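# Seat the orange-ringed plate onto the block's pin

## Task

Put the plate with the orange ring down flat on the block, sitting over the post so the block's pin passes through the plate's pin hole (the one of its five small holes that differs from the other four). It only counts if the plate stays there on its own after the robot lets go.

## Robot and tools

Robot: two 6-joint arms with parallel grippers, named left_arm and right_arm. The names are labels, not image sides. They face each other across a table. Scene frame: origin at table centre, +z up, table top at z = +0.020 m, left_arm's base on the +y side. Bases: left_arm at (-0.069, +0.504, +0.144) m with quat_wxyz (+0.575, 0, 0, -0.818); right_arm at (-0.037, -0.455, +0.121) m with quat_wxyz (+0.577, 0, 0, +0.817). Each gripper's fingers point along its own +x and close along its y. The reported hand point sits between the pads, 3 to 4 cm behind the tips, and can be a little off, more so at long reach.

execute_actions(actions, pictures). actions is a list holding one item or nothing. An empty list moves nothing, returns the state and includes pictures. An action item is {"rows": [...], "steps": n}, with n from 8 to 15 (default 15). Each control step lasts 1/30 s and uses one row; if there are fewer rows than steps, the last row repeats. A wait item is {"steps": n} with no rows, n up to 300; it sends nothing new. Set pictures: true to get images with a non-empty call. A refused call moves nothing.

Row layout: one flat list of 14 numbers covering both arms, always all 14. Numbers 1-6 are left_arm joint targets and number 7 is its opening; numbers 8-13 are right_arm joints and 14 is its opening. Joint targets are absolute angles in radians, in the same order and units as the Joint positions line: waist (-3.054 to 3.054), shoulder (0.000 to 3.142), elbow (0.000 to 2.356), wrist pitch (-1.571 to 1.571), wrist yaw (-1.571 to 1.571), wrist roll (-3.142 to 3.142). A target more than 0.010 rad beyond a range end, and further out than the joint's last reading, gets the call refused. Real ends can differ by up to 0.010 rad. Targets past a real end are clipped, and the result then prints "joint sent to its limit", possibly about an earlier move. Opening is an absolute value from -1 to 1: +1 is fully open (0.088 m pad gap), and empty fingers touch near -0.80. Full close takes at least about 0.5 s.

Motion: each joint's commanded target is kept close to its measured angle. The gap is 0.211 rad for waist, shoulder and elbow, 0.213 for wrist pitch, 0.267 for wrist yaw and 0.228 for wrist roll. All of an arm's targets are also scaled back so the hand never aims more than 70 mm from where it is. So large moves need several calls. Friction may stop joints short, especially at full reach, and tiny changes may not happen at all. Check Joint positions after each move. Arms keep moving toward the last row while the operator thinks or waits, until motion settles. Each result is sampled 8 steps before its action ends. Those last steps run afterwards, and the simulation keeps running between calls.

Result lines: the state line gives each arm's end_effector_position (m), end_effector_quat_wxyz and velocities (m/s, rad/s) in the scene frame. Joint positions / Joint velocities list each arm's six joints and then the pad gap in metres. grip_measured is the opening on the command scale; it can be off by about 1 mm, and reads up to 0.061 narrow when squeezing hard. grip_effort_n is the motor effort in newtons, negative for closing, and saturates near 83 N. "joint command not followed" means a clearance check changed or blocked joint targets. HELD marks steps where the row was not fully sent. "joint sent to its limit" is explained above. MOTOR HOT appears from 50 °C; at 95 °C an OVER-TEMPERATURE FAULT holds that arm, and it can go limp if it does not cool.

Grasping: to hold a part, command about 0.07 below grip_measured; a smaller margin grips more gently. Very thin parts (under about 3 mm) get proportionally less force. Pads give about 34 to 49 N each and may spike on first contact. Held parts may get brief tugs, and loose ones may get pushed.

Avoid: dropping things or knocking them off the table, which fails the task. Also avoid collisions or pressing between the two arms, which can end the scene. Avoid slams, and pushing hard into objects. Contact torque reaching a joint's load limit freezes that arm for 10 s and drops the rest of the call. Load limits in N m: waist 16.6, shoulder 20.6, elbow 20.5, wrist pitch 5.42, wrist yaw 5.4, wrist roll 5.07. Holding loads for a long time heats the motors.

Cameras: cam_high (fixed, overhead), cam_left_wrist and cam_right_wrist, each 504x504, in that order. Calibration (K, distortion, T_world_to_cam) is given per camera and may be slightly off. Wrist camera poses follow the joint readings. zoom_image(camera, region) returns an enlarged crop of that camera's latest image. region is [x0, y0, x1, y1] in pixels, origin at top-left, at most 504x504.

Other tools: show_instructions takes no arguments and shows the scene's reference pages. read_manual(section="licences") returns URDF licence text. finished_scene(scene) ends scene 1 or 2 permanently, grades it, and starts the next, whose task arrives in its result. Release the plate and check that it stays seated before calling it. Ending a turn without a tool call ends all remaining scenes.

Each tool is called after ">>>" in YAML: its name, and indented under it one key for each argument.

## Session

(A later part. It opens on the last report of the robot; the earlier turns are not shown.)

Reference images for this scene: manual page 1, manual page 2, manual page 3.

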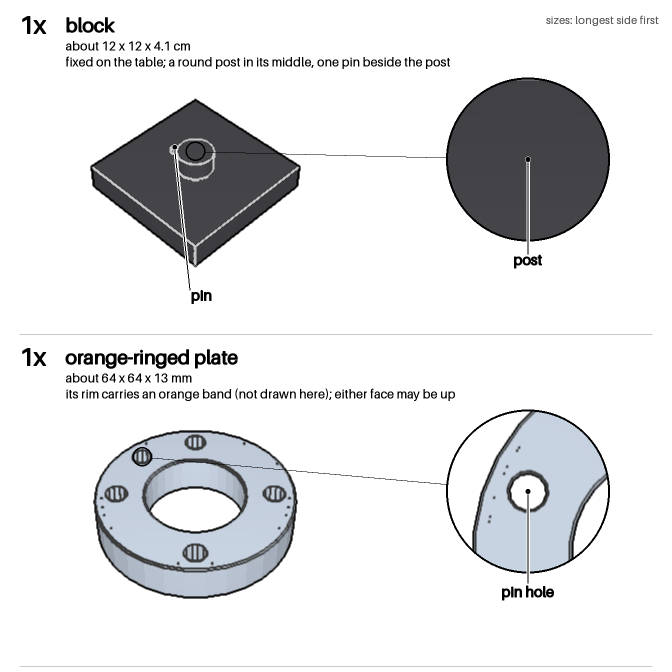

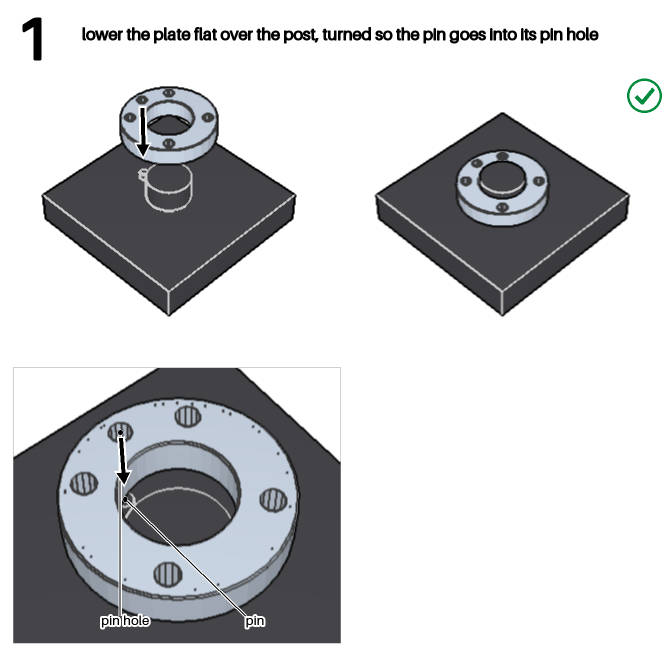

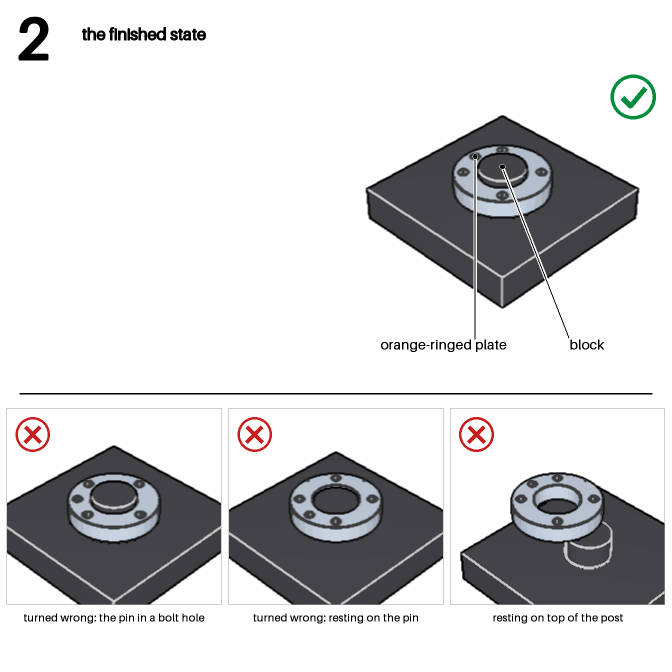

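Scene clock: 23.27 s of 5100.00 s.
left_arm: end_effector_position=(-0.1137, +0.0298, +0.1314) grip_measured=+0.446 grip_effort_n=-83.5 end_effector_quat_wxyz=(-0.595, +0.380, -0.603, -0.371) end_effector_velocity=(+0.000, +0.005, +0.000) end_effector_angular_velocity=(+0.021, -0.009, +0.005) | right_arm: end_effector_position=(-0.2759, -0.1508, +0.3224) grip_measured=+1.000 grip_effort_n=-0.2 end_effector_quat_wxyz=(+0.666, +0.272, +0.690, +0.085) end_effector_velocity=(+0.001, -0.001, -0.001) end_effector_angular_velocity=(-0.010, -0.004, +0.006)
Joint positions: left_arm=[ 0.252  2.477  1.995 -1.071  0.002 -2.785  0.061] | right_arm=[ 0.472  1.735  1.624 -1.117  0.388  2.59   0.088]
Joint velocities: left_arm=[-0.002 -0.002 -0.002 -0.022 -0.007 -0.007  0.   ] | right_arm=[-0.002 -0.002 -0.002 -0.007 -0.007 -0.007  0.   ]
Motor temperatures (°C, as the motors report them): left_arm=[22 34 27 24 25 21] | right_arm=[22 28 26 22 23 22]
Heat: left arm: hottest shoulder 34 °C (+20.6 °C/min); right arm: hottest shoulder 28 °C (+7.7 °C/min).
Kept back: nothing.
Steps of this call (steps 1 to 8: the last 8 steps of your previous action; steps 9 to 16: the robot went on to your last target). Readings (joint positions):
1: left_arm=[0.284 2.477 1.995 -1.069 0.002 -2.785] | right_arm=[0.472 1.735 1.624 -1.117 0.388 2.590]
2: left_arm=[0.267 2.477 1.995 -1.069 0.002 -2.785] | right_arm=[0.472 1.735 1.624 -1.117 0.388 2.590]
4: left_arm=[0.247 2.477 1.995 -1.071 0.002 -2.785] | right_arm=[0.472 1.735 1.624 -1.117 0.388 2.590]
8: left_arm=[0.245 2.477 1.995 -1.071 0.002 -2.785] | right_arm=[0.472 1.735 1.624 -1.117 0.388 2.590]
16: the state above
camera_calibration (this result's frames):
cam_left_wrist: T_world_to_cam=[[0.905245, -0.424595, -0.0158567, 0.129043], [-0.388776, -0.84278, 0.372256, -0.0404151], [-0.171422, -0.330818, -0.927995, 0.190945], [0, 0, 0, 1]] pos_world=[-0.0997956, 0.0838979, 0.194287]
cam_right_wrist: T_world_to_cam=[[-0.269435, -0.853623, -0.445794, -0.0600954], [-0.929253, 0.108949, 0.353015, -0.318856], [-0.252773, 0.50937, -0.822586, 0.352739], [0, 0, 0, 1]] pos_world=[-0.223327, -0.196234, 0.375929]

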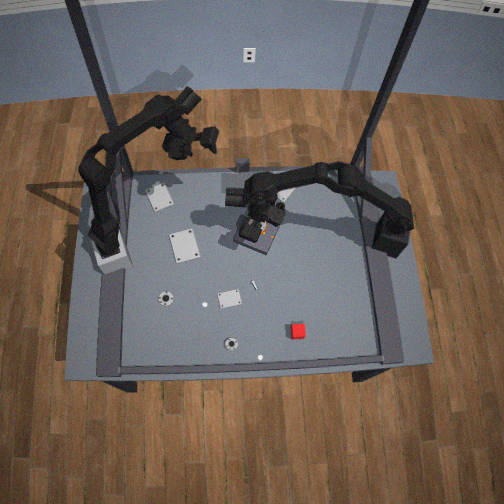

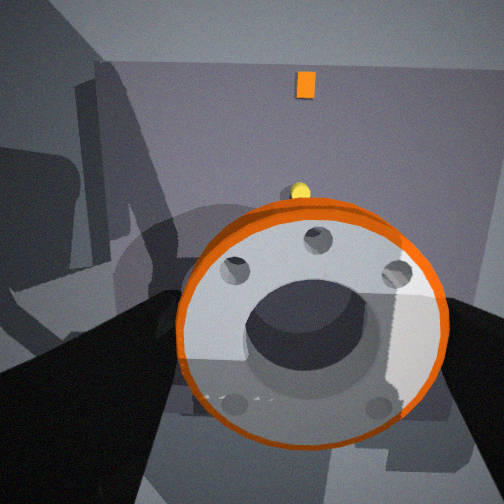

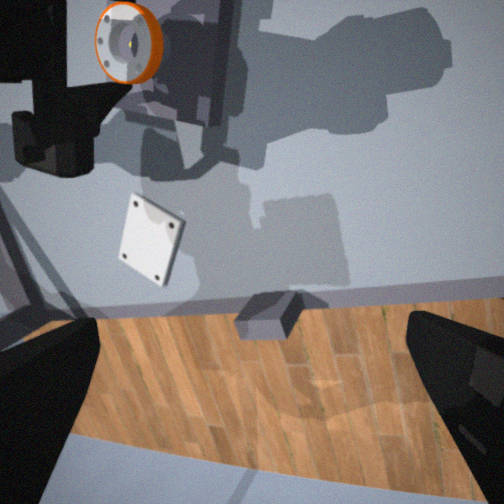

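>>> execute_actions:
  actions:
    - {"rows": [ [0.257,2.477,1.982,-1.066,0.002,-2.785,0.38, 0.472,1.735,1.624,-1.117,0.388,2.59,1], [0.257,2.477,1.975,-1.060,0.002,-2.785,0.38, 0.472,1.735,1.624,-1.117,0.388,2.59,1], [0.257,2.477,1.968,-1.053,0.002,-2.785,0.38, 0.472,1.735,1.624,-1.117,0.388,2.59,1], [0.257,2.477,1.960,-1.046,0.002,-2.785,0.38, 0.472,1.735,1.624,-1.117,0.388,2.59,1], [0.257,2.477,1.952,-1.038,0.002,-2.785,0.38, 0.472,1.735,1.624,-1.117,0.388,2.59,1]], "steps": 13}

>>> execute_actions:
  actions:
    - {"steps": 14}
  pictures: true

>>> zoom_image:
  camera: "cam_left_wrist"
  region: [220, 170, 400, 410]

Scene clock: 25.07 s of 5100.00 s.
left_arm: end_effector_position=(-0.1134, +0.0307, +0.1275) grip_measured=+0.446 grip_effort_n=-83.5 end_effector_quat_wxyz=(-0.595, +0.380, -0.603, -0.371) end_effector_velocity=(+0.004, +0.017, -0.051) end_effector_angular_velocity=(+0.021, -0.009, +0.025) | right_arm: end_effector_position=(-0.2759, -0.1508, +0.3224) grip_measured=+1.000 grip_effort_n=-0.2 end_effector_quat_wxyz=(+0.666, +0.272, +0.690, +0.085) end_effector_velocity=(-0.000, -0.003, -0.002) end_effector_angular_velocity=(-0.020, +0.005, +0.011)
Joint positions: left_arm=[ 0.252  2.477  1.979 -1.055  0.002 -2.785  0.061] | right_arm=[ 0.472  1.735  1.624 -1.117  0.388  2.59   0.088]
Joint velocities: left_arm=[ 0.002  0.002 -0.203  0.183 -0.007 -0.022 -0.   ] | right_arm=[-0.002 -0.002 -0.002 -0.007 -0.022 -0.007  0.   ]
Motor temperatures (°C, as the motors report them): left_arm=[22 34 27 24 25 21] | right_arm=[22 28 26 22 23 22]
Heat: left arm: hottest shoulder 34 °C (+19.1 °C/min); right arm: hottest shoulder 28 °C (+7.2 °C/min).
Steps of this call (steps 1 to 15: the robot went on to your last target; steps 16 to 49: nothing new was sent; steps 50 to 54: the first 5 steps of this action). Readings (joint positions):
50: left_arm=[0.252 2.477 1.995 -1.071 0.002 -2.785] | right_arm=[0.472 1.735 1.624 -1.117 0.388 2.590]
51: left_arm=[0.252 2.477 1.993 -1.069 0.002 -2.785] | right_arm=[0.472 1.735 1.624 -1.117 0.388 2.590]
53: left_arm=[0.252 2.477 1.985 -1.060 0.002 -2.785] | right_arm=[0.472 1.735 1.624 -1.117 0.388 2.590]
54: the state above

Scene clock: 25.53 s of 5100.00 s.
left_arm: end_effector_position=(-0.1053, +0.0459, +0.1149) grip_measured=+0.446 grip_effort_n=-83.5 end_effector_quat_wxyz=(-0.609, +0.369, -0.585, -0.389) end_effector_velocity=(+0.056, +0.025, -0.021) end_effector_angular_velocity=(+0.099, -0.015, +0.107) | right_arm: end_effector_position=(-0.2759, -0.1508, +0.3224) grip_measured=+1.000 grip_effort_n=-0.2 end_effector_quat_wxyz=(+0.666, +0.272, +0.690, +0.085) end_effector_velocity=(+0.005, -0.002, -0.003) end_effector_angular_velocity=(-0.014, -0.035, +0.014)
Joint positions: left_arm=[ 0.263  2.482  1.937 -1.068 -0.01  -2.785  0.061] | right_arm=[ 0.472  1.735  1.624 -1.117  0.388  2.59   0.088]
Joint velocities: left_arm=[ 0.115 -0.002 -0.095 -0.007 -0.007  0.007 -0.   ] | right_arm=[-0.002  0.002 -0.002 -0.022  0.007 -0.022  0.   ]
Motor temperatures (°C, as the motors report them): left_arm=[22 34 28 24 25 21] | right_arm=[22 28 26 22 23 22]
Heat: left arm: hottest shoulder 34 °C (+18.8 °C/min); right arm: hottest shoulder 28 °C (+7.0 °C/min).
Kept back: nothing.
Steps of this call (steps 1 to 8: the last 8 steps of your previous action; steps 9 to 14: the robot went on to your last target). Readings (joint positions):
1: left_arm=[0.253 2.477 1.973 -1.050 0.002 -2.785] | right_arm=[0.472 1.735 1.624 -1.117 0.388 2.590]
2: left_arm=[0.253 2.477 1.968 -1.048 0.002 -2.785] | right_arm=[0.472 1.735 1.624 -1.117 0.388 2.590]
4: left_arm=[0.254 2.477 1.961 -1.045 0.002 -2.785] | right_arm=[0.472 1.735 1.624 -1.117 0.388 2.590]
8: left_arm=[0.254 2.477 1.959 -1.040 0.002 -2.785] | right_arm=[0.472 1.735 1.624 -1.117 0.388 2.590]
14: the state above
camera_calibration (this result's frames):
cam_left_wrist: T_world_to_cam=[[0.910172, -0.413458, -0.0252961, 0.129103], [-0.385346, -0.867528, 0.31449, -0.00925717], [-0.151974, -0.276493, -0.948924, 0.184375], [0, 0, 0, 1]] pos_world=[-0.0930529, 0.096326, 0.181135]
cam_right_wrist: T_world_to_cam=[[-0.269435, -0.853623, -0.445794, -0.0600954], [-0.929253, 0.108949, 0.353015, -0.318856], [-0.252773, 0.50937, -0.822586, 0.352739], [0, 0, 0, 1]] pos_world=[-0.223327, -0.196234, 0.375929]

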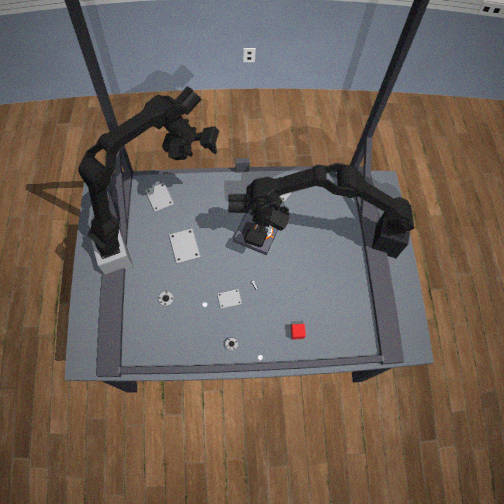

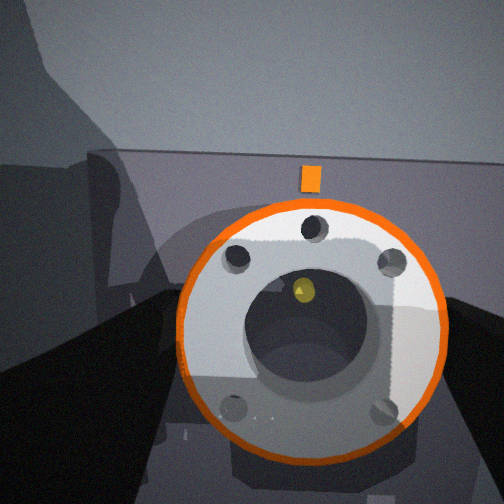

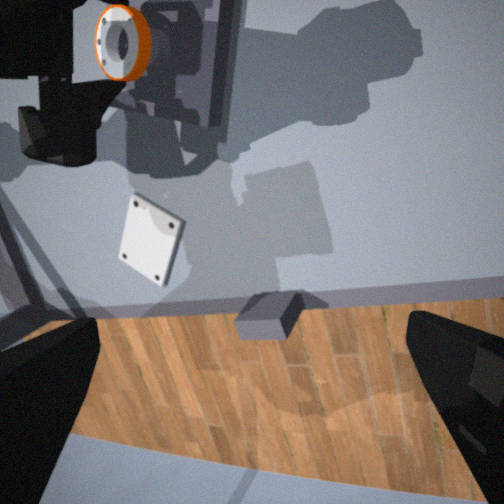

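Region (220, 170, 400, 410) of cam_left_wrist's 504x504 image, scaled by 2.100, with more detail than that image has; it fills the left 378 columns of this view, and the rest is white.

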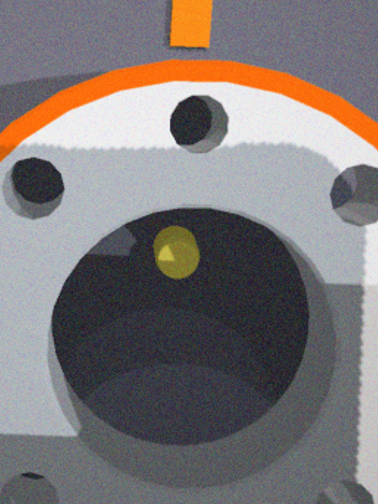

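>>> execute_actions:
  actions:
    - {"rows": [ [0.254,2.46,1.965,-1.06,0.002,-2.785,0.38, 0.472,1.735,1.624,-1.117,0.388,2.59,1], [0.254,2.44,1.97,-1.085,0.002,-2.785,0.38, 0.472,1.735,1.624,-1.117,0.388,2.59,1], [0.254,2.42,1.97,-1.105,0.002,-2.785,0.38, 0.472,1.735,1.624,-1.117,0.388,2.59,1], [0.254,2.40,1.96,-1.115,0.002,-2.785,0.38, 0.472,1.735,1.624,-1.117,0.388,2.59,1], [0.254,2.39,1.95,-1.115,0.002,-2.785,0.38, 0.472,1.735,1.624,-1.117,0.388,2.59,1], [0.26,2.38,1.94,-1.115,0.002,-2.785,0.38, 0.472,1.735,1.624,-1.117,0.388,2.59,1], [0.275,2.37,1.93,-1.115,0.002,-2.785,0.38, 0.472,1.735,1.624,-1.117,0.388,2.59,1], [0.30,2.36,1.91,-1.105,0.002,-2.785,0.38, 0.472,1.735,1.624,-1.117,0.388,2.59,1], [0.33,2.35,1.89,-1.095,0.002,-2.785,0.38, 0.472,1.735,1.624,-1.117,0.388,2.59,1], [0.365,2.345,1.87,-1.08,0.002,-2.785,0.38, 0.472,1.735,1.624,-1.117,0.388,2.59,1], [0.40,2.345,1.85,-1.06,0.002,-2.785,0.38, 0.472,1.735,1.624,-1.117,0.388,2.59,1], [0.435,2.345,1.83,-1.04,0.002,-2.785,0.38, 0.472,1.735,1.624,-1.117,0.388,2.59,1], [0.47,2.345,1.81,-1.02,0.002,-2.785,0.38, 0.472,1.735,1.624,-1.117,0.388,2.59,1], [0.50,2.345,1.785,-0.995,0.002,-2.785,0.38, 0.472,1.735,1.624,-1.117,0.388,2.59,1], [0.53,2.345,1.76,-0.97,0.002,-2.785,0.38, 0.472,1.735,1.624,-1.117,0.388,2.59,1]], "steps": 15}

>>> execute_actions:
  actions:
    - {"rows": [ [0.555,2.345,1.735,-0.945,0.002,-2.785,0.38, 0.472,1.735,1.624,-1.117,0.388,2.59,1], [0.577,2.345,1.71,-0.92,0.002,-2.785,0.38, 0.472,1.735,1.624,-1.117,0.388,2.59,1], [0.594,2.345,1.685,-0.895,0.002,-2.785,0.38, 0.472,1.735,1.624,-1.117,0.388,2.59,1], [0.606,2.345,1.66,-0.87,0.002,-2.785,0.38, 0.472,1.735,1.624,-1.117,0.388,2.59,1], [0.614,2.345,1.64,-0.845,0.002,-2.785,0.38, 0.472,1.735,1.624,-1.117,0.388,2.59,1], [0.619,2.35,1.62,-0.825,0.002,-2.785,0.38, 0.472,1.735,1.624,-1.117,0.388,2.59,1], [0.619,2.36,1.605,-0.813,0.002,-2.785,0.42, 0.472,1.735,1.624,-1.117,0.388,2.59,1], [0.619,2.37,1.602,-0.805,0.002,-2.785,0.45, 0.472,1.735,1.624,-1.117,0.388,2.59,1], [0.619,2.378,1.599,-0.797,0.002,-2.785,0.465, 0.472,1.735,1.624,-1.117,0.388,2.59,1], [0.619,2.385,1.596,-0.789,0.002,-2.785,0.465, 0.472,1.735,1.624,-1.117,0.388,2.59,1], [0.619,2.392,1.593,-0.781,0.002,-2.785,0.465, 0.472,1.735,1.624,-1.117,0.388,2.59,1], [0.619,2.399,1.590,-0.773,0.002,-2.785,0.465, 0.472,1.735,1.624,-1.117,0.388,2.59,1], [0.619,2.406,1.587,-0.765,0.002,-2.785,0.465, 0.472,1.735,1.624,-1.117,0.388,2.59,1], [0.619,2.413,1.584,-0.757,0.002,-2.785,0.465, 0.472,1.735,1.624,-1.117,0.388,2.59,1], [0.619,2.42,1.581,-0.749,0.002,-2.785,0.465, 0.472,1.735,1.624,-1.117,0.388,2.59,1]], "steps": 15}

>>> execute_actions:
  actions:
    - {"steps": 20}
  pictures: true

Scene clock: 28.47 s of 5100.00 s.
left_arm: end_effector_position=(-0.1092, +0.0438, +0.1402) grip_measured=+0.446 grip_effort_n=-83.5 end_effector_quat_wxyz=(-0.602, +0.374, -0.595, -0.380) end_effector_velocity=(+0.011, -0.002, +0.185) end_effector_angular_velocity=(-0.276, +0.017, +0.029) | right_arm: end_effector_position=(-0.2759, -0.1508, +0.3224) grip_measured=+1.000 grip_effort_n=-0.7 end_effector_quat_wxyz=(+0.666, +0.272, +0.690, +0.085) end_effector_velocity=(+0.002, -0.002, -0.002) end_effector_angular_velocity=(-0.013, -0.001, -0.006)
Joint positions: left_arm=[ 0.257  2.432  1.949 -1.101 -0.003 -2.784  0.061] | right_arm=[ 0.472  1.735  1.624 -1.117  0.388  2.59   0.088]
Joint velocities: left_arm=[ 0.022 -0.476 -0.105 -0.095 -0.007 -0.007 -0.   ] | right_arm=[-0.002 -0.002 -0.007 -0.007 -0.007  0.007  0.   ]
Motor temperatures (°C, as the motors report them): left_arm=[22 36 28 24 25 21] | right_arm=[22 29 26 23 23 22]
Heat: left arm: hottest shoulder 36 °C (+21.1 °C/min); right arm: hottest shoulder 29 °C (+8.4 °C/min).
Steps of this call (steps 1 to 30: the robot went on to your last target; steps 31 to 81: nothing new was sent; steps 82 to 88: the first 7 steps of this action). Readings (joint positions):
82: left_arm=[0.257 2.481 1.951 -1.040 -0.003 -2.784] | right_arm=[0.472 1.735 1.624 -1.117 0.388 2.590]
83: left_arm=[0.257 2.480 1.953 -1.048 -0.003 -2.784] | right_arm=[0.472 1.735 1.624 -1.117 0.388 2.590]
85: left_arm=[0.257 2.469 1.955 -1.079 -0.003 -2.784] | right_arm=[0.472 1.735 1.624 -1.117 0.388 2.590]
88: the state above

Scene clock: 28.97 s of 5100.00 s.
left_arm: end_effector_position=(+0.0509, +0.0834, +0.1091) grip_measured=+0.447 grip_effort_n=-83.5 end_effector_quat_wxyz=(-0.516, +0.486, -0.523, -0.473) end_effector_velocity=(+0.098, +0.115, -0.139) end_effector_angular_velocity=(+0.084, +0.016, +0.279) | right_arm: end_effector_position=(-0.2759, -0.1508, +0.3224) grip_measured=+1.000 grip_effort_n=-0.2 end_effector_quat_wxyz=(+0.666, +0.272, +0.690, +0.085) end_effector_velocity=(+0.002, -0.002, -0.001) end_effector_angular_velocity=(-0.010, -0.004, +0.006)
Joint positions: left_arm=[ 0.623  2.348  1.665 -0.867  0.001 -2.784  0.061] | right_arm=[ 0.472  1.735  1.624 -1.117  0.388  2.59   0.088]
Joint velocities: left_arm=[ 0.286  0.002 -0.603  0.52  -0.007  0.007 -0.   ] | right_arm=[-0.002 -0.007 -0.007 -0.007 -0.007 -0.007  0.   ]
Motor temperatures (°C, as the motors report them): left_arm=[22 36 28 24 25 21] | right_arm=[22 29 26 23 23 22]
Heat: left arm: hottest shoulder 36 °C (+20.7 °C/min); right arm: hottest shoulder 29 °C (+8.3 °C/min).
Steps of this call (steps 1 to 8: the last 8 steps of your previous action; steps 9 to 15: the first 7 steps of this action). Readings (joint positions):
9: left_arm=[0.462 2.348 1.811 -1.002 0.003 -2.784] | right_arm=[0.472 1.735 1.624 -1.117 0.388 2.590]
10: left_arm=[0.500 2.348 1.786 -0.980 0.003 -2.784] | right_arm=[0.472 1.735 1.624 -1.117 0.388 2.590]
12: left_arm=[0.567 2.348 1.733 -0.936 0.002 -2.784] | right_arm=[0.472 1.735 1.624 -1.117 0.388 2.590]
15: the state above

Scene clock: 29.63 s of 5100.00 s.
left_arm: end_effector_position=(+0.0463, +0.0915, +0.0721) grip_measured=+0.470 grip_effort_n=-32.8 end_effector_quat_wxyz=(-0.519, +0.480, -0.522, -0.476) end_effector_velocity=(-0.005, +0.001, +0.000) end_effector_angular_velocity=(+0.005, +0.009, -0.015) | right_arm: end_effector_position=(-0.2759, -0.1508, +0.3224) grip_measured=+1.000 grip_effort_n=-0.7 end_effector_quat_wxyz=(+0.666, +0.272, +0.690, +0.085) end_effector_velocity=(+0.001, -0.004, -0.001) end_effector_angular_velocity=(-0.028, -0.009, +0.024)
Joint positions: left_arm=[ 0.618  2.397  1.589 -0.755  0.001 -2.784  0.062] | right_arm=[ 0.472  1.735  1.624 -1.117  0.388  2.59   0.088]
Joint velocities: left_arm=[-0.007 -0.002 -0.002 -0.007  0.007  0.007 -0.   ] | right_arm=[-0.002 -0.002  0.002 -0.022 -0.022 -0.022  0.   ]
Motor temperatures (°C, as the motors report them): left_arm=[22 36 28 24 25 21] | right_arm=[22 29 26 23 23 22]
Heat: left arm: hottest shoulder 36 °C (+20.2 °C/min); right arm: hottest shoulder 29 °C (+8.1 °C/min).
Kept back: nothing.
Steps of this call (steps 1 to 8: the last 8 steps of your previous action; steps 9 to 20: the robot went on to your last target). Readings (joint positions):
1: left_arm=[0.630 2.349 1.647 -0.851 0.001 -2.784] | right_arm=[0.472 1.735 1.624 -1.117 0.388 2.590]
2: left_arm=[0.632 2.351 1.633 -0.838 0.001 -2.784] | right_arm=[0.472 1.735 1.624 -1.117 0.388 2.590]
4: left_arm=[0.628 2.360 1.616 -0.812 0.001 -2.784] | right_arm=[0.472 1.735 1.624 -1.117 0.388 2.590]
8: left_arm=[0.619 2.384 1.598 -0.773 0.001 -2.784] | right_arm=[0.472 1.735 1.624 -1.117 0.388 2.590]
20: the state above
camera_calibration (this result's frames):
cam_left_wrist: T_world_to_cam=[[0.997189, -0.0724856, -0.0189705, -0.0268116], [-0.0606775, -0.929773, 0.363099, 0.0893514], [-0.0439578, -0.360928, -0.931557, 0.18082], [0, 0, 0, 1]] pos_world=[0.0401063, 0.146396, 0.135492]
cam_right_wrist: T_world_to_cam=[[-0.269435, -0.853623, -0.445794, -0.0600954], [-0.929253, 0.108949, 0.353015, -0.318856], [-0.252773, 0.50937, -0.822586, 0.352739], [0, 0, 0, 1]] pos_world=[-0.223327, -0.196234, 0.375929]

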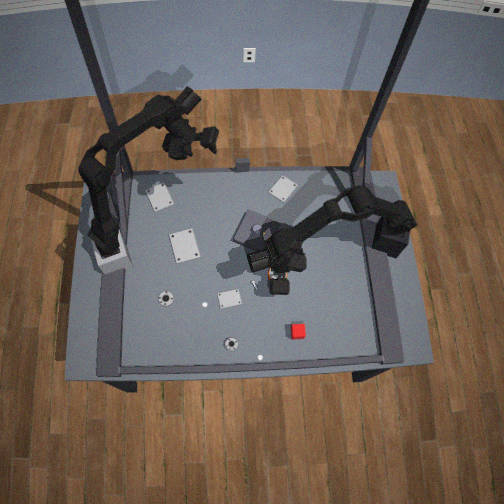

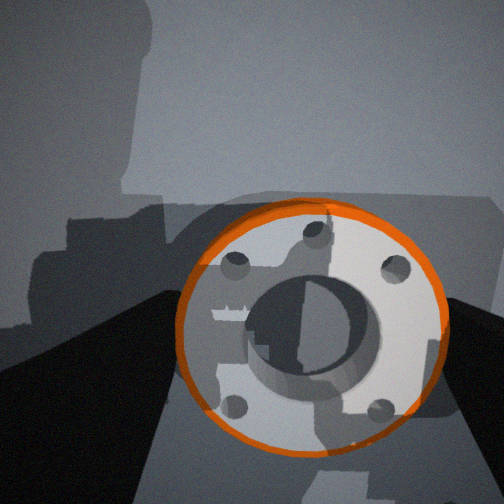

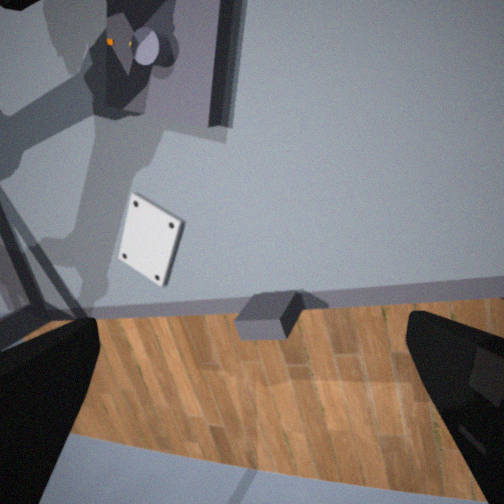

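>>> execute_actions:
  actions:
    - {"rows": [ [0.618,2.397,1.589,-0.755,0.002,-2.784,0.52, 0.472,1.735,1.624,-1.117,0.388,2.59,1], [0.618,2.397,1.589,-0.755,0.002,-2.784,0.6, 0.472,1.735,1.624,-1.117,0.388,2.59,1], [0.618,2.397,1.589,-0.755,0.002,-2.784,0.8, 0.472,1.735,1.624,-1.117,0.388,2.59,1], [0.618,2.385,1.589,-0.755,0.002,-2.784,1, 0.472,1.735,1.624,-1.117,0.388,2.59,1], [0.618,2.378,1.575,-0.74,0.002,-2.784,1, 0.472,1.735,1.624,-1.117,0.388,2.59,1], [0.618,2.371,1.56,-0.72,0.002,-2.784,1, 0.472,1.735,1.624,-1.117,0.388,2.59,1], [0.618,2.364,1.545,-0.70,0.002,-2.75,1, 0.472,1.735,1.624,-1.117,0.388,2.59,1], [0.618,2.358,1.53,-0.68,0.002,-2.7,1, 0.472,1.735,1.624,-1.117,0.388,2.59,1], [0.618,2.358,1.514,-0.664,0.002,-2.6,1, 0.472,1.735,1.624,-1.117,0.388,2.59,1], [0.618,2.358,1.514,-0.664,0.002,-1.210,1, 0.472,1.735,1.624,-1.117,0.388,2.59,1]], "steps": 15}

>>> execute_actions:
  actions:
    - {"steps": 42}
  pictures: true

Scene clock: 31.27 s of 5100.00 s.
left_arm: end_effector_position=(+0.0468, +0.0899, +0.0718) grip_measured=+0.885 grip_effort_n=12.8 end_effector_quat_wxyz=(-0.518, +0.484, -0.526, -0.470) end_effector_velocity=(+0.003, -0.017, -0.001) end_effector_angular_velocity=(-0.248, -0.083, -0.263) | right_arm: end_effector_position=(-0.2759, -0.1508, +0.3224) grip_measured=+1.000 grip_effort_n=-0.7 end_effector_quat_wxyz=(+0.666, +0.272, +0.690, +0.085) end_effector_velocity=(+0.001, +0.002, +0.001) end_effector_angular_velocity=(+0.010, -0.003, +0.001)
Joint positions: left_arm=[ 0.618  2.392  1.578 -0.733  0.001 -2.78   0.082] | right_arm=[ 0.472  1.735  1.624 -1.117  0.388  2.59   0.088]
Joint velocities: left_arm=[-0.007 -0.125 -0.252  0.388 -0.007  0.256  0.058] | right_arm=[-0.002 -0.002 -0.002  0.007  0.007 -0.007  0.   ]
Motor temperatures (°C, as the motors report them): left_arm=[22 36 28 24 25 21] | right_arm=[22 29 26 23 23 22]
Heat: left arm: hottest shoulder 36 °C (+19.2 °C/min); right arm: hottest shoulder 29 °C (+7.7 °C/min).
Steps of this call (steps 1 to 15: the robot went on to your last target; steps 16 to 42: nothing new was sent; steps 43 to 49: the first 7 steps of this action). Readings (joint positions):
43: left_arm=[0.618 2.397 1.589 -0.754 0.001 -2.784] | right_arm=[0.472 1.735 1.624 -1.117 0.388 2.590]
44: left_arm=[0.618 2.397 1.589 -0.754 0.001 -2.784] | right_arm=[0.472 1.735 1.624 -1.117 0.388 2.590]
46: left_arm=[0.618 2.397 1.589 -0.753 0.001 -2.784] | right_arm=[0.472 1.735 1.624 -1.117 0.388 2.590]
49: the state above

Scene clock: 32.67 s of 5100.00 s.
left_arm: end_effector_position=(+0.0458, +0.0914, +0.0688) grip_measured=+0.997 grip_effort_n=12.8 end_effector_quat_wxyz=(-0.711, -0.011, -0.701, +0.049) end_effector_velocity=(-0.000, +0.001, -0.003) end_effector_angular_velocity=(+0.008, -0.021, -0.013) | right_arm: end_effector_position=(-0.2759, -0.1508, +0.3224) grip_measured=+1.000 grip_effort_n=-0.7 end_effector_quat_wxyz=(+0.666, +0.272, +0.690, +0.085) end_effector_velocity=(-0.001, -0.002, -0.000) end_effector_angular_velocity=(-0.017, +0.009, +0.011)
Joint positions: left_arm=[ 0.618  2.371  1.521 -0.665  0.004 -1.214  0.088] | right_arm=[ 0.472  1.735  1.624 -1.117  0.388  2.59   0.088]
Joint velocities: left_arm=[-0.007  0.002 -0.007  0.007 -0.022  0.007 -0.   ] | right_arm=[-0.002 -0.002  0.002 -0.007 -0.022 -0.007  0.   ]
Motor temperatures (°C, as the motors report them): left_arm=[22 36 28 24 25 21] | right_arm=[22 29 26 23 23 22]
Heat: left arm: hottest shoulder 36 °C (+18.4 °C/min); right arm: hottest shoulder 29 °C (+7.3 °C/min).
Kept back: nothing.
Steps of this call (steps 1 to 8: the last 8 steps of your previous action; steps 9 to 42: the robot went on to your last target). Readings (joint positions):
1: left_arm=[0.618 2.388 1.568 -0.720 0.001 -2.764] | right_arm=[0.472 1.735 1.624 -1.117 0.388 2.590]
2: left_arm=[0.618 2.383 1.556 -0.705 0.001 -2.726] | right_arm=[0.472 1.735 1.624 -1.117 0.388 2.590]
4: left_arm=[0.618 2.376 1.538 -0.686 0.001 -2.607] | right_arm=[0.472 1.735 1.624 -1.117 0.388 2.590]
8: left_arm=[0.618 2.373 1.526 -0.669 0.004 -2.364] | right_arm=[0.472 1.735 1.624 -1.117 0.388 2.590]
42: the state above
camera_calibration (this result's frames):
cam_left_wrist: T_world_to_cam=[[-0.0722536, -0.996814, 0.0337731, 0.103471], [-0.936489, 0.079454, 0.341578, 0.0397172], [-0.343173, -0.00694789, -0.939246, 0.159592], [0, 0, 0, 1]] pos_world=[0.0994384, 0.101094, 0.132835]
cam_right_wrist: T_world_to_cam=[[-0.269435, -0.853623, -0.445794, -0.0600954], [-0.929253, 0.108949, 0.353015, -0.318856], [-0.252773, 0.50937, -0.822586, 0.352739], [0, 0, 0, 1]] pos_world=[-0.223327, -0.196234, 0.375929]

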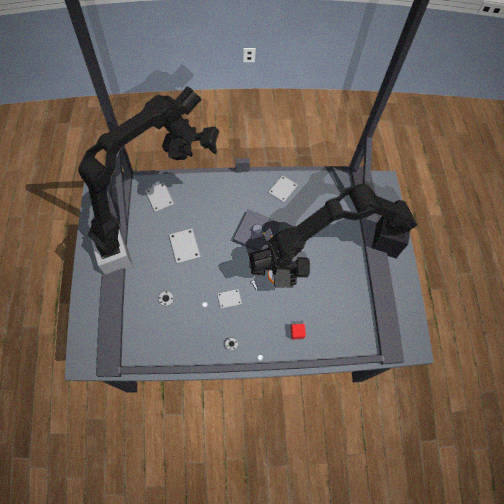

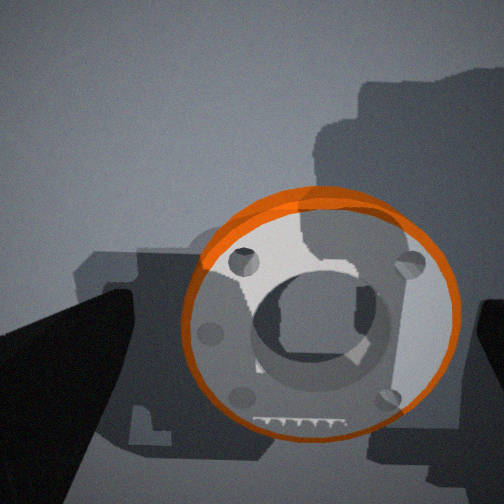

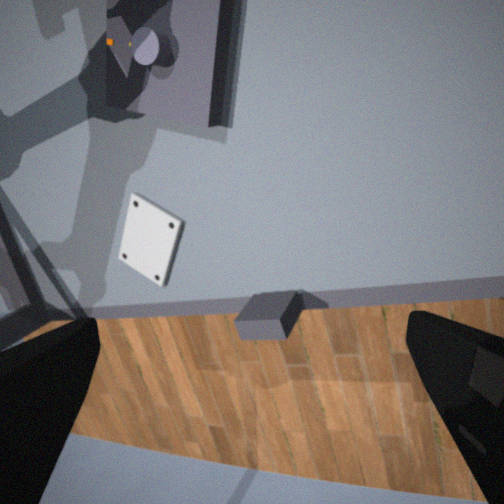

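>>> execute_actions:
  actions:
    - {"rows": [ [0.618,2.371,1.530,-0.665,0.003,-1.214,0.8, 0.472,1.735,1.624,-1.117,0.388,2.59,1], [0.618,2.371,1.530,-0.665,0.003,-1.214,0.7, 0.472,1.735,1.624,-1.117,0.388,2.59,1], [0.618,2.371,1.530,-0.665,0.003,-1.214,0.62, 0.472,1.735,1.624,-1.117,0.388,2.59,1], [0.618,2.371,1.530,-0.665,0.003,-1.214,0.57, 0.472,1.735,1.624,-1.117,0.388,2.59,1], [0.618,2.371,1.530,-0.665,0.003,-1.214,0.53, 0.472,1.735,1.624,-1.117,0.388,2.59,1], [0.618,2.371,1.530,-0.665,0.003,-1.214,0.50, 0.472,1.735,1.624,-1.117,0.388,2.59,1], [0.618,2.371,1.530,-0.665,0.003,-1.214,0.47, 0.472,1.735,1.624,-1.117,0.388,2.59,1], [0.618,2.371,1.530,-0.665,0.003,-1.214,0.43, 0.472,1.735,1.624,-1.117,0.388,2.59,1], [0.618,2.371,1.530,-0.665,0.003,-1.214,0.38, 0.472,1.735,1.624,-1.117,0.388,2.59,1]], "steps": 12}

>>> execute_actions:
  actions:
    - {"steps": 13}
  pictures: true

Scene clock: 36.03 s of 5100.00 s.
left_arm: end_effector_position=(+0.0458, +0.0915, +0.0688) grip_measured=+0.756 grip_effort_n=-14.7 end_effector_quat_wxyz=(-0.711, -0.011, -0.701, +0.049) end_effector_velocity=(-0.001, -0.004, +0.004) end_effector_angular_velocity=(-0.015, -0.011, +0.000) | right_arm: end_effector_position=(-0.2759, -0.1508, +0.3224) grip_measured=+1.000 grip_effort_n=-0.2 end_effector_quat_wxyz=(+0.666, +0.272, +0.690, +0.085) end_effector_velocity=(-0.002, -0.001, +0.000) end_effector_angular_velocity=(+0.000, +0.014, -0.001)
Joint positions: left_arm=[ 0.618  2.371  1.521 -0.666  0.004 -1.214  0.076] | right_arm=[ 0.472  1.735  1.624 -1.117  0.388  2.59   0.088]
Joint velocities: left_arm=[-0.007 -0.007  0.002  0.007 -0.007 -0.007 -0.098] | right_arm=[ 0.002 -0.002 -0.002  0.007 -0.007  0.007  0.   ]
Motor temperatures (°C, as the motors report them): left_arm=[22 37 28 24 25 21] | right_arm=[22 29 27 23 23 22]
Heat: left arm: hottest shoulder 37 °C (+18.3 °C/min); right arm: hottest shoulder 29 °C (+6.7 °C/min).
Steps of this call (steps 1 to 30: the robot went on to your last target; steps 31 to 90: nothing new was sent; then 0.23 s passed at rest; steps 91 to 94: the first 4 steps of this action). Readings (joint positions):
91: left_arm=[0.618 2.371 1.521 -0.665 0.004 -1.214] | right_arm=[0.472 1.735 1.624 -1.117 0.388 2.590]
92: left_arm=[0.618 2.371 1.521 -0.665 0.004 -1.214] | right_arm=[0.472 1.735 1.624 -1.117 0.388 2.590]
94: the state above

Scene clock: 36.47 s of 5100.00 s.
left_arm: end_effector_position=(+0.0461, +0.0905, +0.0695) grip_measured=+0.448 grip_effort_n=-83.5 end_effector_quat_wxyz=(-0.711, -0.010, -0.701, +0.050) end_effector_velocity=(-0.000, +0.002, +0.000) end_effector_angular_velocity=(+0.009, -0.005, -0.009) | right_arm: end_effector_position=(-0.2759, -0.1508, +0.3224) grip_measured=+1.000 grip_effort_n=-0.7 end_effector_quat_wxyz=(+0.666, +0.272, +0.690, +0.085) end_effector_velocity=(+0.002, -0.002, -0.002) end_effector_angular_velocity=(-0.014, -0.008, +0.006)
Joint positions: left_arm=[ 0.618  2.371  1.525 -0.666  0.004 -1.214  0.061] | right_arm=[ 0.472  1.735  1.624 -1.117  0.388  2.59   0.088]
Joint velocities: left_arm=[-0.002 -0.002 -0.002 -0.007 -0.007  0.007 -0.   ] | right_arm=[-0.002 -0.002 -0.007 -0.007 -0.007 -0.007  0.   ]
Motor temperatures (°C, as the motors report them): left_arm=[22 37 28 24 25 21] | right_arm=[22 29 27 23 23 22]
Heat: left arm: hottest shoulder 37 °C (+18.1 °C/min); right arm: hottest shoulder 29 °C (+6.6 °C/min).
Kept back: nothing.
Steps of this call (steps 1 to 8: the last 8 steps of your previous action; steps 9 to 13: the robot went on to your last target). Readings (joint positions):
1: left_arm=[0.618 2.371 1.522 -0.666 0.004 -1.214] | right_arm=[0.472 1.735 1.624 -1.117 0.388 2.590]
2: left_arm=[0.618 2.371 1.522 -0.666 0.004 -1.214] | right_arm=[0.472 1.735 1.624 -1.117 0.388 2.590]
4: left_arm=[0.618 2.371 1.523 -0.666 0.004 -1.214] | right_arm=[0.472 1.735 1.624 -1.117 0.388 2.590]
8: left_arm=[0.618 2.371 1.525 -0.666 0.004 -1.214] | right_arm=[0.472 1.735 1.624 -1.117 0.388 2.590]
13: the state above
camera_calibration (this result's frames):
cam_left_wrist: T_world_to_cam=[[-0.072275, -0.996737, 0.0359265, 0.10241], [-0.936699, 0.0802063, 0.340827, 0.039793], [-0.342596, -0.00901908, -0.939439, 0.160466], [0, 0, 0, 1]] pos_world=[0.0996508, 0.100331, 0.133507]
cam_right_wrist: T_world_to_cam=[[-0.269435, -0.853623, -0.445794, -0.0600954], [-0.929253, 0.108949, 0.353015, -0.318856], [-0.252773, 0.50937, -0.822586, 0.352739], [0, 0, 0, 1]] pos_world=[-0.223327, -0.196234, 0.375929]

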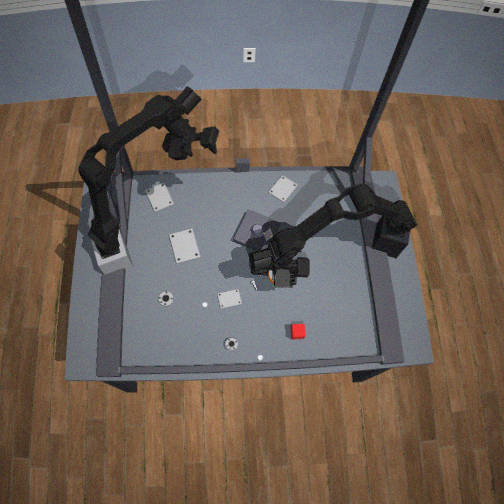

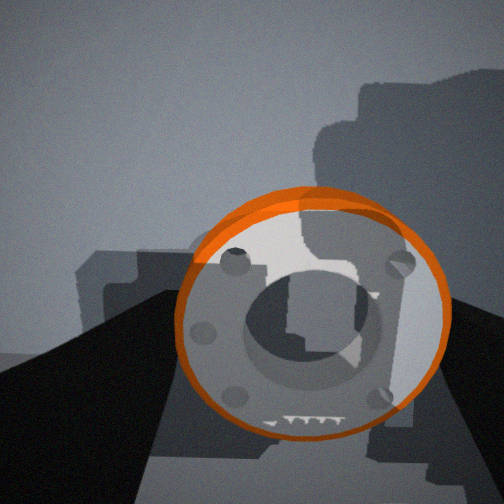

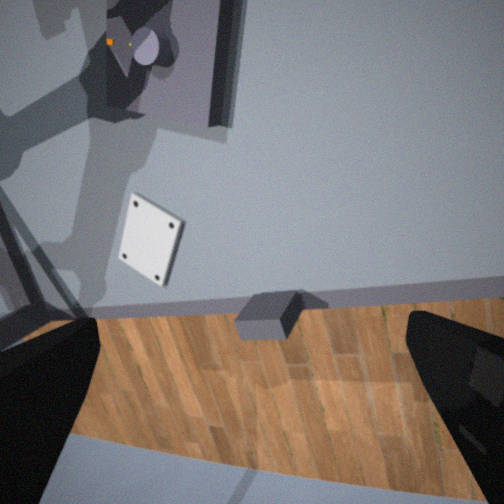

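>>> execute_actions:
  actions:
    - {"rows": [ [0.618,2.371,1.56,-0.70,0.003,-1.214,0.38, 0.472,1.735,1.624,-1.117,0.388,2.59,1], [0.618,2.371,1.60,-0.74,0.003,-1.214,0.38, 0.472,1.735,1.624,-1.117,0.388,2.59,1], [0.618,2.375,1.645,-0.78,0.003,-1.214,0.38, 0.472,1.735,1.624,-1.117,0.388,2.59,1], [0.612,2.385,1.69,-0.82,0.003,-1.214,0.38, 0.472,1.735,1.624,-1.117,0.388,2.59,1], [0.60,2.395,1.735,-0.855,0.003,-1.214,0.38, 0.472,1.735,1.624,-1.117,0.388,2.59,1], [0.585,2.405,1.78,-0.89,0.003,-1.214,0.38, 0.472,1.735,1.624,-1.117,0.388,2.59,1], [0.565,2.415,1.825,-0.925,0.003,-1.214,0.38, 0.472,1.735,1.624,-1.117,0.388,2.59,1], [0.54,2.425,1.87,-0.955,0.003,-1.214,0.38, 0.472,1.735,1.624,-1.117,0.388,2.59,1], [0.51,2.435,1.91,-0.98,0.003,-1.214,0.38, 0.472,1.735,1.624,-1.117,0.388,2.59,1], [0.48,2.445,1.91,-0.98,0.003,-1.214,0.38, 0.472,1.735,1.624,-1.117,0.388,2.59,1], [0.45,2.452,1.91,-0.98,0.003,-1.214,0.38, 0.472,1.735,1.624,-1.117,0.388,2.59,1], [0.42,2.452,1.91,-0.98,0.003,-1.214,0.38, 0.472,1.735,1.624,-1.117,0.388,2.59,1], [0.39,2.452,1.91,-0.98,0.003,-1.214,0.38, 0.472,1.735,1.624,-1.117,0.388,2.59,1], [0.362,2.452,1.91,-0.98,0.003,-1.214,0.38, 0.472,1.735,1.624,-1.117,0.388,2.59,1], [0.338,2.452,1.91,-0.98,0.003,-1.214,0.38, 0.472,1.735,1.624,-1.117,0.388,2.59,1]], "steps": 15}

>>> execute_actions:
  actions:
    - {"rows": [ [0.317,2.452,1.91,-0.98,0.003,-1.214,0.38, 0.472,1.735,1.624,-1.117,0.388,2.59,1], [0.299,2.452,1.91,-0.98,0.003,-1.214,0.38, 0.472,1.735,1.624,-1.117,0.388,2.59,1], [0.284,2.452,1.91,-0.98,0.003,-1.214,0.38, 0.472,1.735,1.624,-1.117,0.388,2.59,1], [0.273,2.452,1.91,-0.98,0.003,-1.214,0.38, 0.472,1.735,1.624,-1.117,0.388,2.59,1], [0.264,2.452,1.91,-0.98,0.003,-1.214,0.38, 0.472,1.735,1.624,-1.117,0.388,2.59,1], [0.258,2.452,1.91,-0.98,0.003,-1.214,0.38, 0.472,1.735,1.624,-1.117,0.388,2.59,1], [0.2545,2.452,1.91,-0.98,0.003,-1.214,0.38, 0.472,1.735,1.624,-1.117,0.388,2.59,1]], "steps": 12}

>>> execute_actions:
  actions:
    - {"steps": 16}
  pictures: true

>>> zoom_image:
  camera: "cam_left_wrist"
  region: [160, 200, 400, 410]

Scene clock: 37.93 s of 5100.00 s.
left_arm: end_effector_position=(+0.0488, +0.0685, +0.1025) grip_measured=+0.448 grip_effort_n=-83.5 end_effector_quat_wxyz=(-0.711, -0.014, -0.702, +0.051) end_effector_velocity=(-0.027, -0.228, +0.254) end_effector_angular_velocity=(-0.265, -0.079, -0.185) | right_arm: end_effector_position=(-0.2759, -0.1508, +0.3224) grip_measured=+1.000 grip_effort_n=-0.7 end_effector_quat_wxyz=(+0.666, +0.272, +0.690, +0.085) end_effector_velocity=(+0.001, -0.001, +0.001) end_effector_angular_velocity=(-0.007, -0.001, +0.006)
Joint positions: left_arm=[ 0.611  2.384  1.701 -0.834  0.004 -1.214  0.061] | right_arm=[ 0.472  1.735  1.624 -1.117  0.388  2.59   0.088]
Joint velocities: left_arm=[-0.193  0.125  1.331 -0.93  -0.007 -0.007 -0.   ] | right_arm=[-0.002 -0.002  0.002 -0.007 -0.007 -0.007  0.   ]
Motor temperatures (°C, as the motors report them): left_arm=[22 37 28 24 25 21] | right_arm=[22 29 27 23 23 22]
Heat: left arm: hottest shoulder 37 °C (+17.4 °C/min); right arm: hottest shoulder 29 °C (+6.3 °C/min).
Steps of this call (steps 1 to 15: the robot went on to your last target; steps 16 to 37: nothing new was sent; steps 38 to 44: the first 7 steps of this action). Readings (joint positions):
38: left_arm=[0.618 2.371 1.528 -0.671 0.004 -1.214] | right_arm=[0.472 1.735 1.624 -1.117 0.388 2.590]
39: left_arm=[0.618 2.371 1.540 -0.687 0.004 -1.214] | right_arm=[0.472 1.735 1.624 -1.117 0.388 2.590]
41: left_arm=[0.618 2.374 1.584 -0.745 0.004 -1.214] | right_arm=[0.472 1.735 1.624 -1.117 0.388 2.590]
44: the state above

Scene clock: 38.33 s of 5100.00 s.
left_arm: end_effector_position=(-0.0885, +0.0292, +0.1278) grip_measured=+0.448 grip_effort_n=-83.5 end_effector_quat_wxyz=(+0.695, +0.118, +0.691, -0.161) end_effector_velocity=(-0.327, +0.030, -0.042) end_effector_angular_velocity=(+0.114, -0.012, -0.683) | right_arm: end_effector_position=(-0.2759, -0.1508, +0.3224) grip_measured=+1.000 grip_effort_n=-0.2 end_effector_quat_wxyz=(+0.666, +0.272, +0.690, +0.085) end_effector_velocity=(+0.000, -0.006, -0.003) end_effector_angular_velocity=(-0.030, -0.005, +0.016)
Joint positions: left_arm=[ 0.305  2.435  1.901 -0.976  0.003 -1.214  0.061] | right_arm=[ 0.472  1.735  1.624 -1.117  0.388  2.59   0.088]
Joint velocities: left_arm=[-0.691  0.09  -0.002 -0.022 -0.007 -0.007 -0.   ] | right_arm=[ 0.002 -0.002 -0.002 -0.022 -0.022 -0.007  0.   ]
Motor temperatures (°C, as the motors report them): left_arm=[22 37 28 24 25 21] | right_arm=[22 29 27 23 23 22]
Heat: left arm: hottest shoulder 37 °C (+17.2 °C/min); right arm: hottest shoulder 29 °C (+6.3 °C/min).
Steps of this call (steps 1 to 8: the last 8 steps of your previous action; steps 9 to 12: the first 4 steps of this action). Readings (joint positions):
9: left_arm=[0.392 2.422 1.901 -0.970 0.003 -1.214] | right_arm=[0.472 1.735 1.624 -1.117 0.388 2.590]
10: left_arm=[0.360 2.427 1.901 -0.973 0.003 -1.214] | right_arm=[0.472 1.735 1.624 -1.117 0.388 2.590]
12: the state above

Scene clock: 38.87 s of 5100.00 s.
left_arm: end_effector_position=(-0.1127, +0.0312, +0.1267) grip_measured=+0.448 grip_effort_n=-83.5 end_effector_quat_wxyz=(+0.691, +0.137, +0.688, -0.177) end_effector_velocity=(-0.002, +0.002, +0.000) end_effector_angular_velocity=(+0.008, +0.006, -0.010) | right_arm: end_effector_position=(-0.2759, -0.1508, +0.3224) grip_measured=+1.000 grip_effort_n=-0.7 end_effector_quat_wxyz=(+0.666, +0.272, +0.690, +0.085) end_effector_velocity=(+0.003, -0.000, -0.000) end_effector_angular_velocity=(-0.000, -0.014, +0.001)
Joint positions: left_arm=[ 0.254  2.439  1.903 -0.979  0.003 -1.214  0.061] | right_arm=[ 0.472  1.735  1.624 -1.117  0.388  2.59   0.088]
Joint velocities: left_arm=[-0.002 -0.002 -0.002 -0.007  0.007  0.007  0.   ] | right_arm=[-0.002 -0.002 -0.002 -0.007  0.007 -0.007  0.   ]
Motor temperatures (°C, as the motors report them): left_arm=[22 37 28 24 25 21] | right_arm=[22 29 27 23 23 22]
Heat: left arm: hottest shoulder 37 °C (+17.0 °C/min); right arm: hottest shoulder 29 °C (+6.2 °C/min).
Kept back: nothing.
Steps of this call (steps 1 to 8: the last 8 steps of your previous action; steps 9 to 16: the robot went on to your last target). Readings (joint positions):
1: left_arm=[0.284 2.437 1.901 -0.977 0.003 -1.214] | right_arm=[0.472 1.735 1.624 -1.117 0.388 2.590]
2: left_arm=[0.268 2.439 1.901 -0.978 0.003 -1.214] | right_arm=[0.472 1.735 1.624 -1.117 0.388 2.590]
4: left_arm=[0.250 2.439 1.902 -0.978 0.003 -1.214] | right_arm=[0.472 1.735 1.624 -1.117 0.388 2.590]
8: left_arm=[0.248 2.439 1.903 -0.978 0.003 -1.214] | right_arm=[0.472 1.735 1.624 -1.117 0.388 2.590]
16: the state above
camera_calibration (this result's frames):
cam_left_wrist: T_world_to_cam=[[-0.421974, -0.905961, 0.0342342, -0.0121928], [-0.847281, 0.407514, 0.340657, -0.123754], [-0.322573, 0.114742, -0.939564, 0.157666], [0, 0, 0, 1]] pos_world=[-0.0591408, 0.0212944, 0.190713]
cam_right_wrist: T_world_to_cam=[[-0.269435, -0.853623, -0.445794, -0.0600954], [-0.929253, 0.108949, 0.353015, -0.318856], [-0.252773, 0.50937, -0.822586, 0.352739], [0, 0, 0, 1]] pos_world=[-0.223327, -0.196234, 0.375929]

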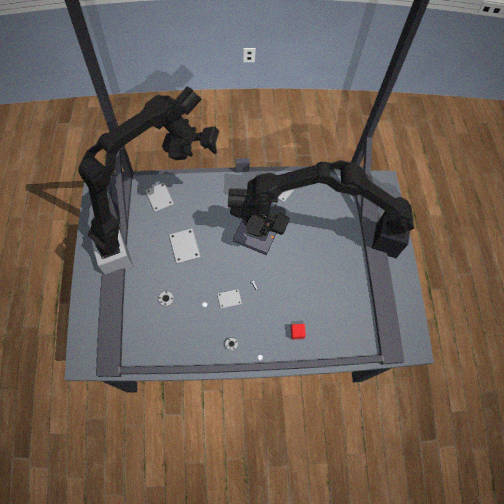

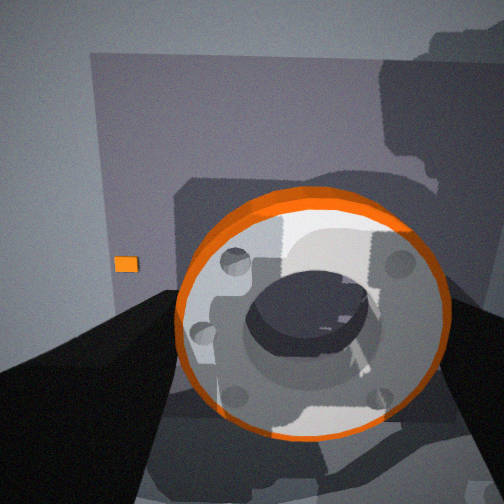

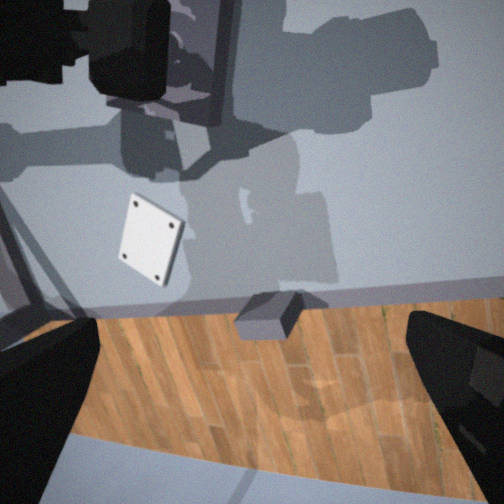

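Region (160, 200, 400, 410) of cam_left_wrist's 504x504 image, scaled by 2.100, with more detail than that image has; it fills the top 441 rows of this view, and the rest is white.

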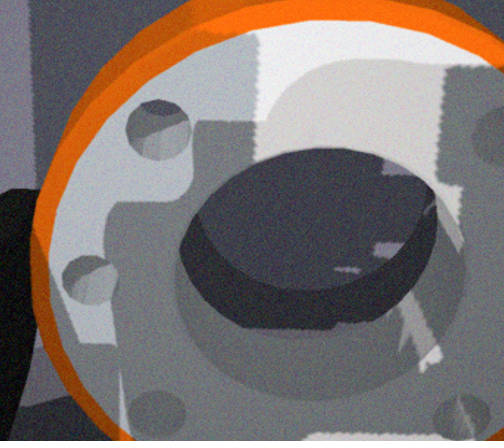

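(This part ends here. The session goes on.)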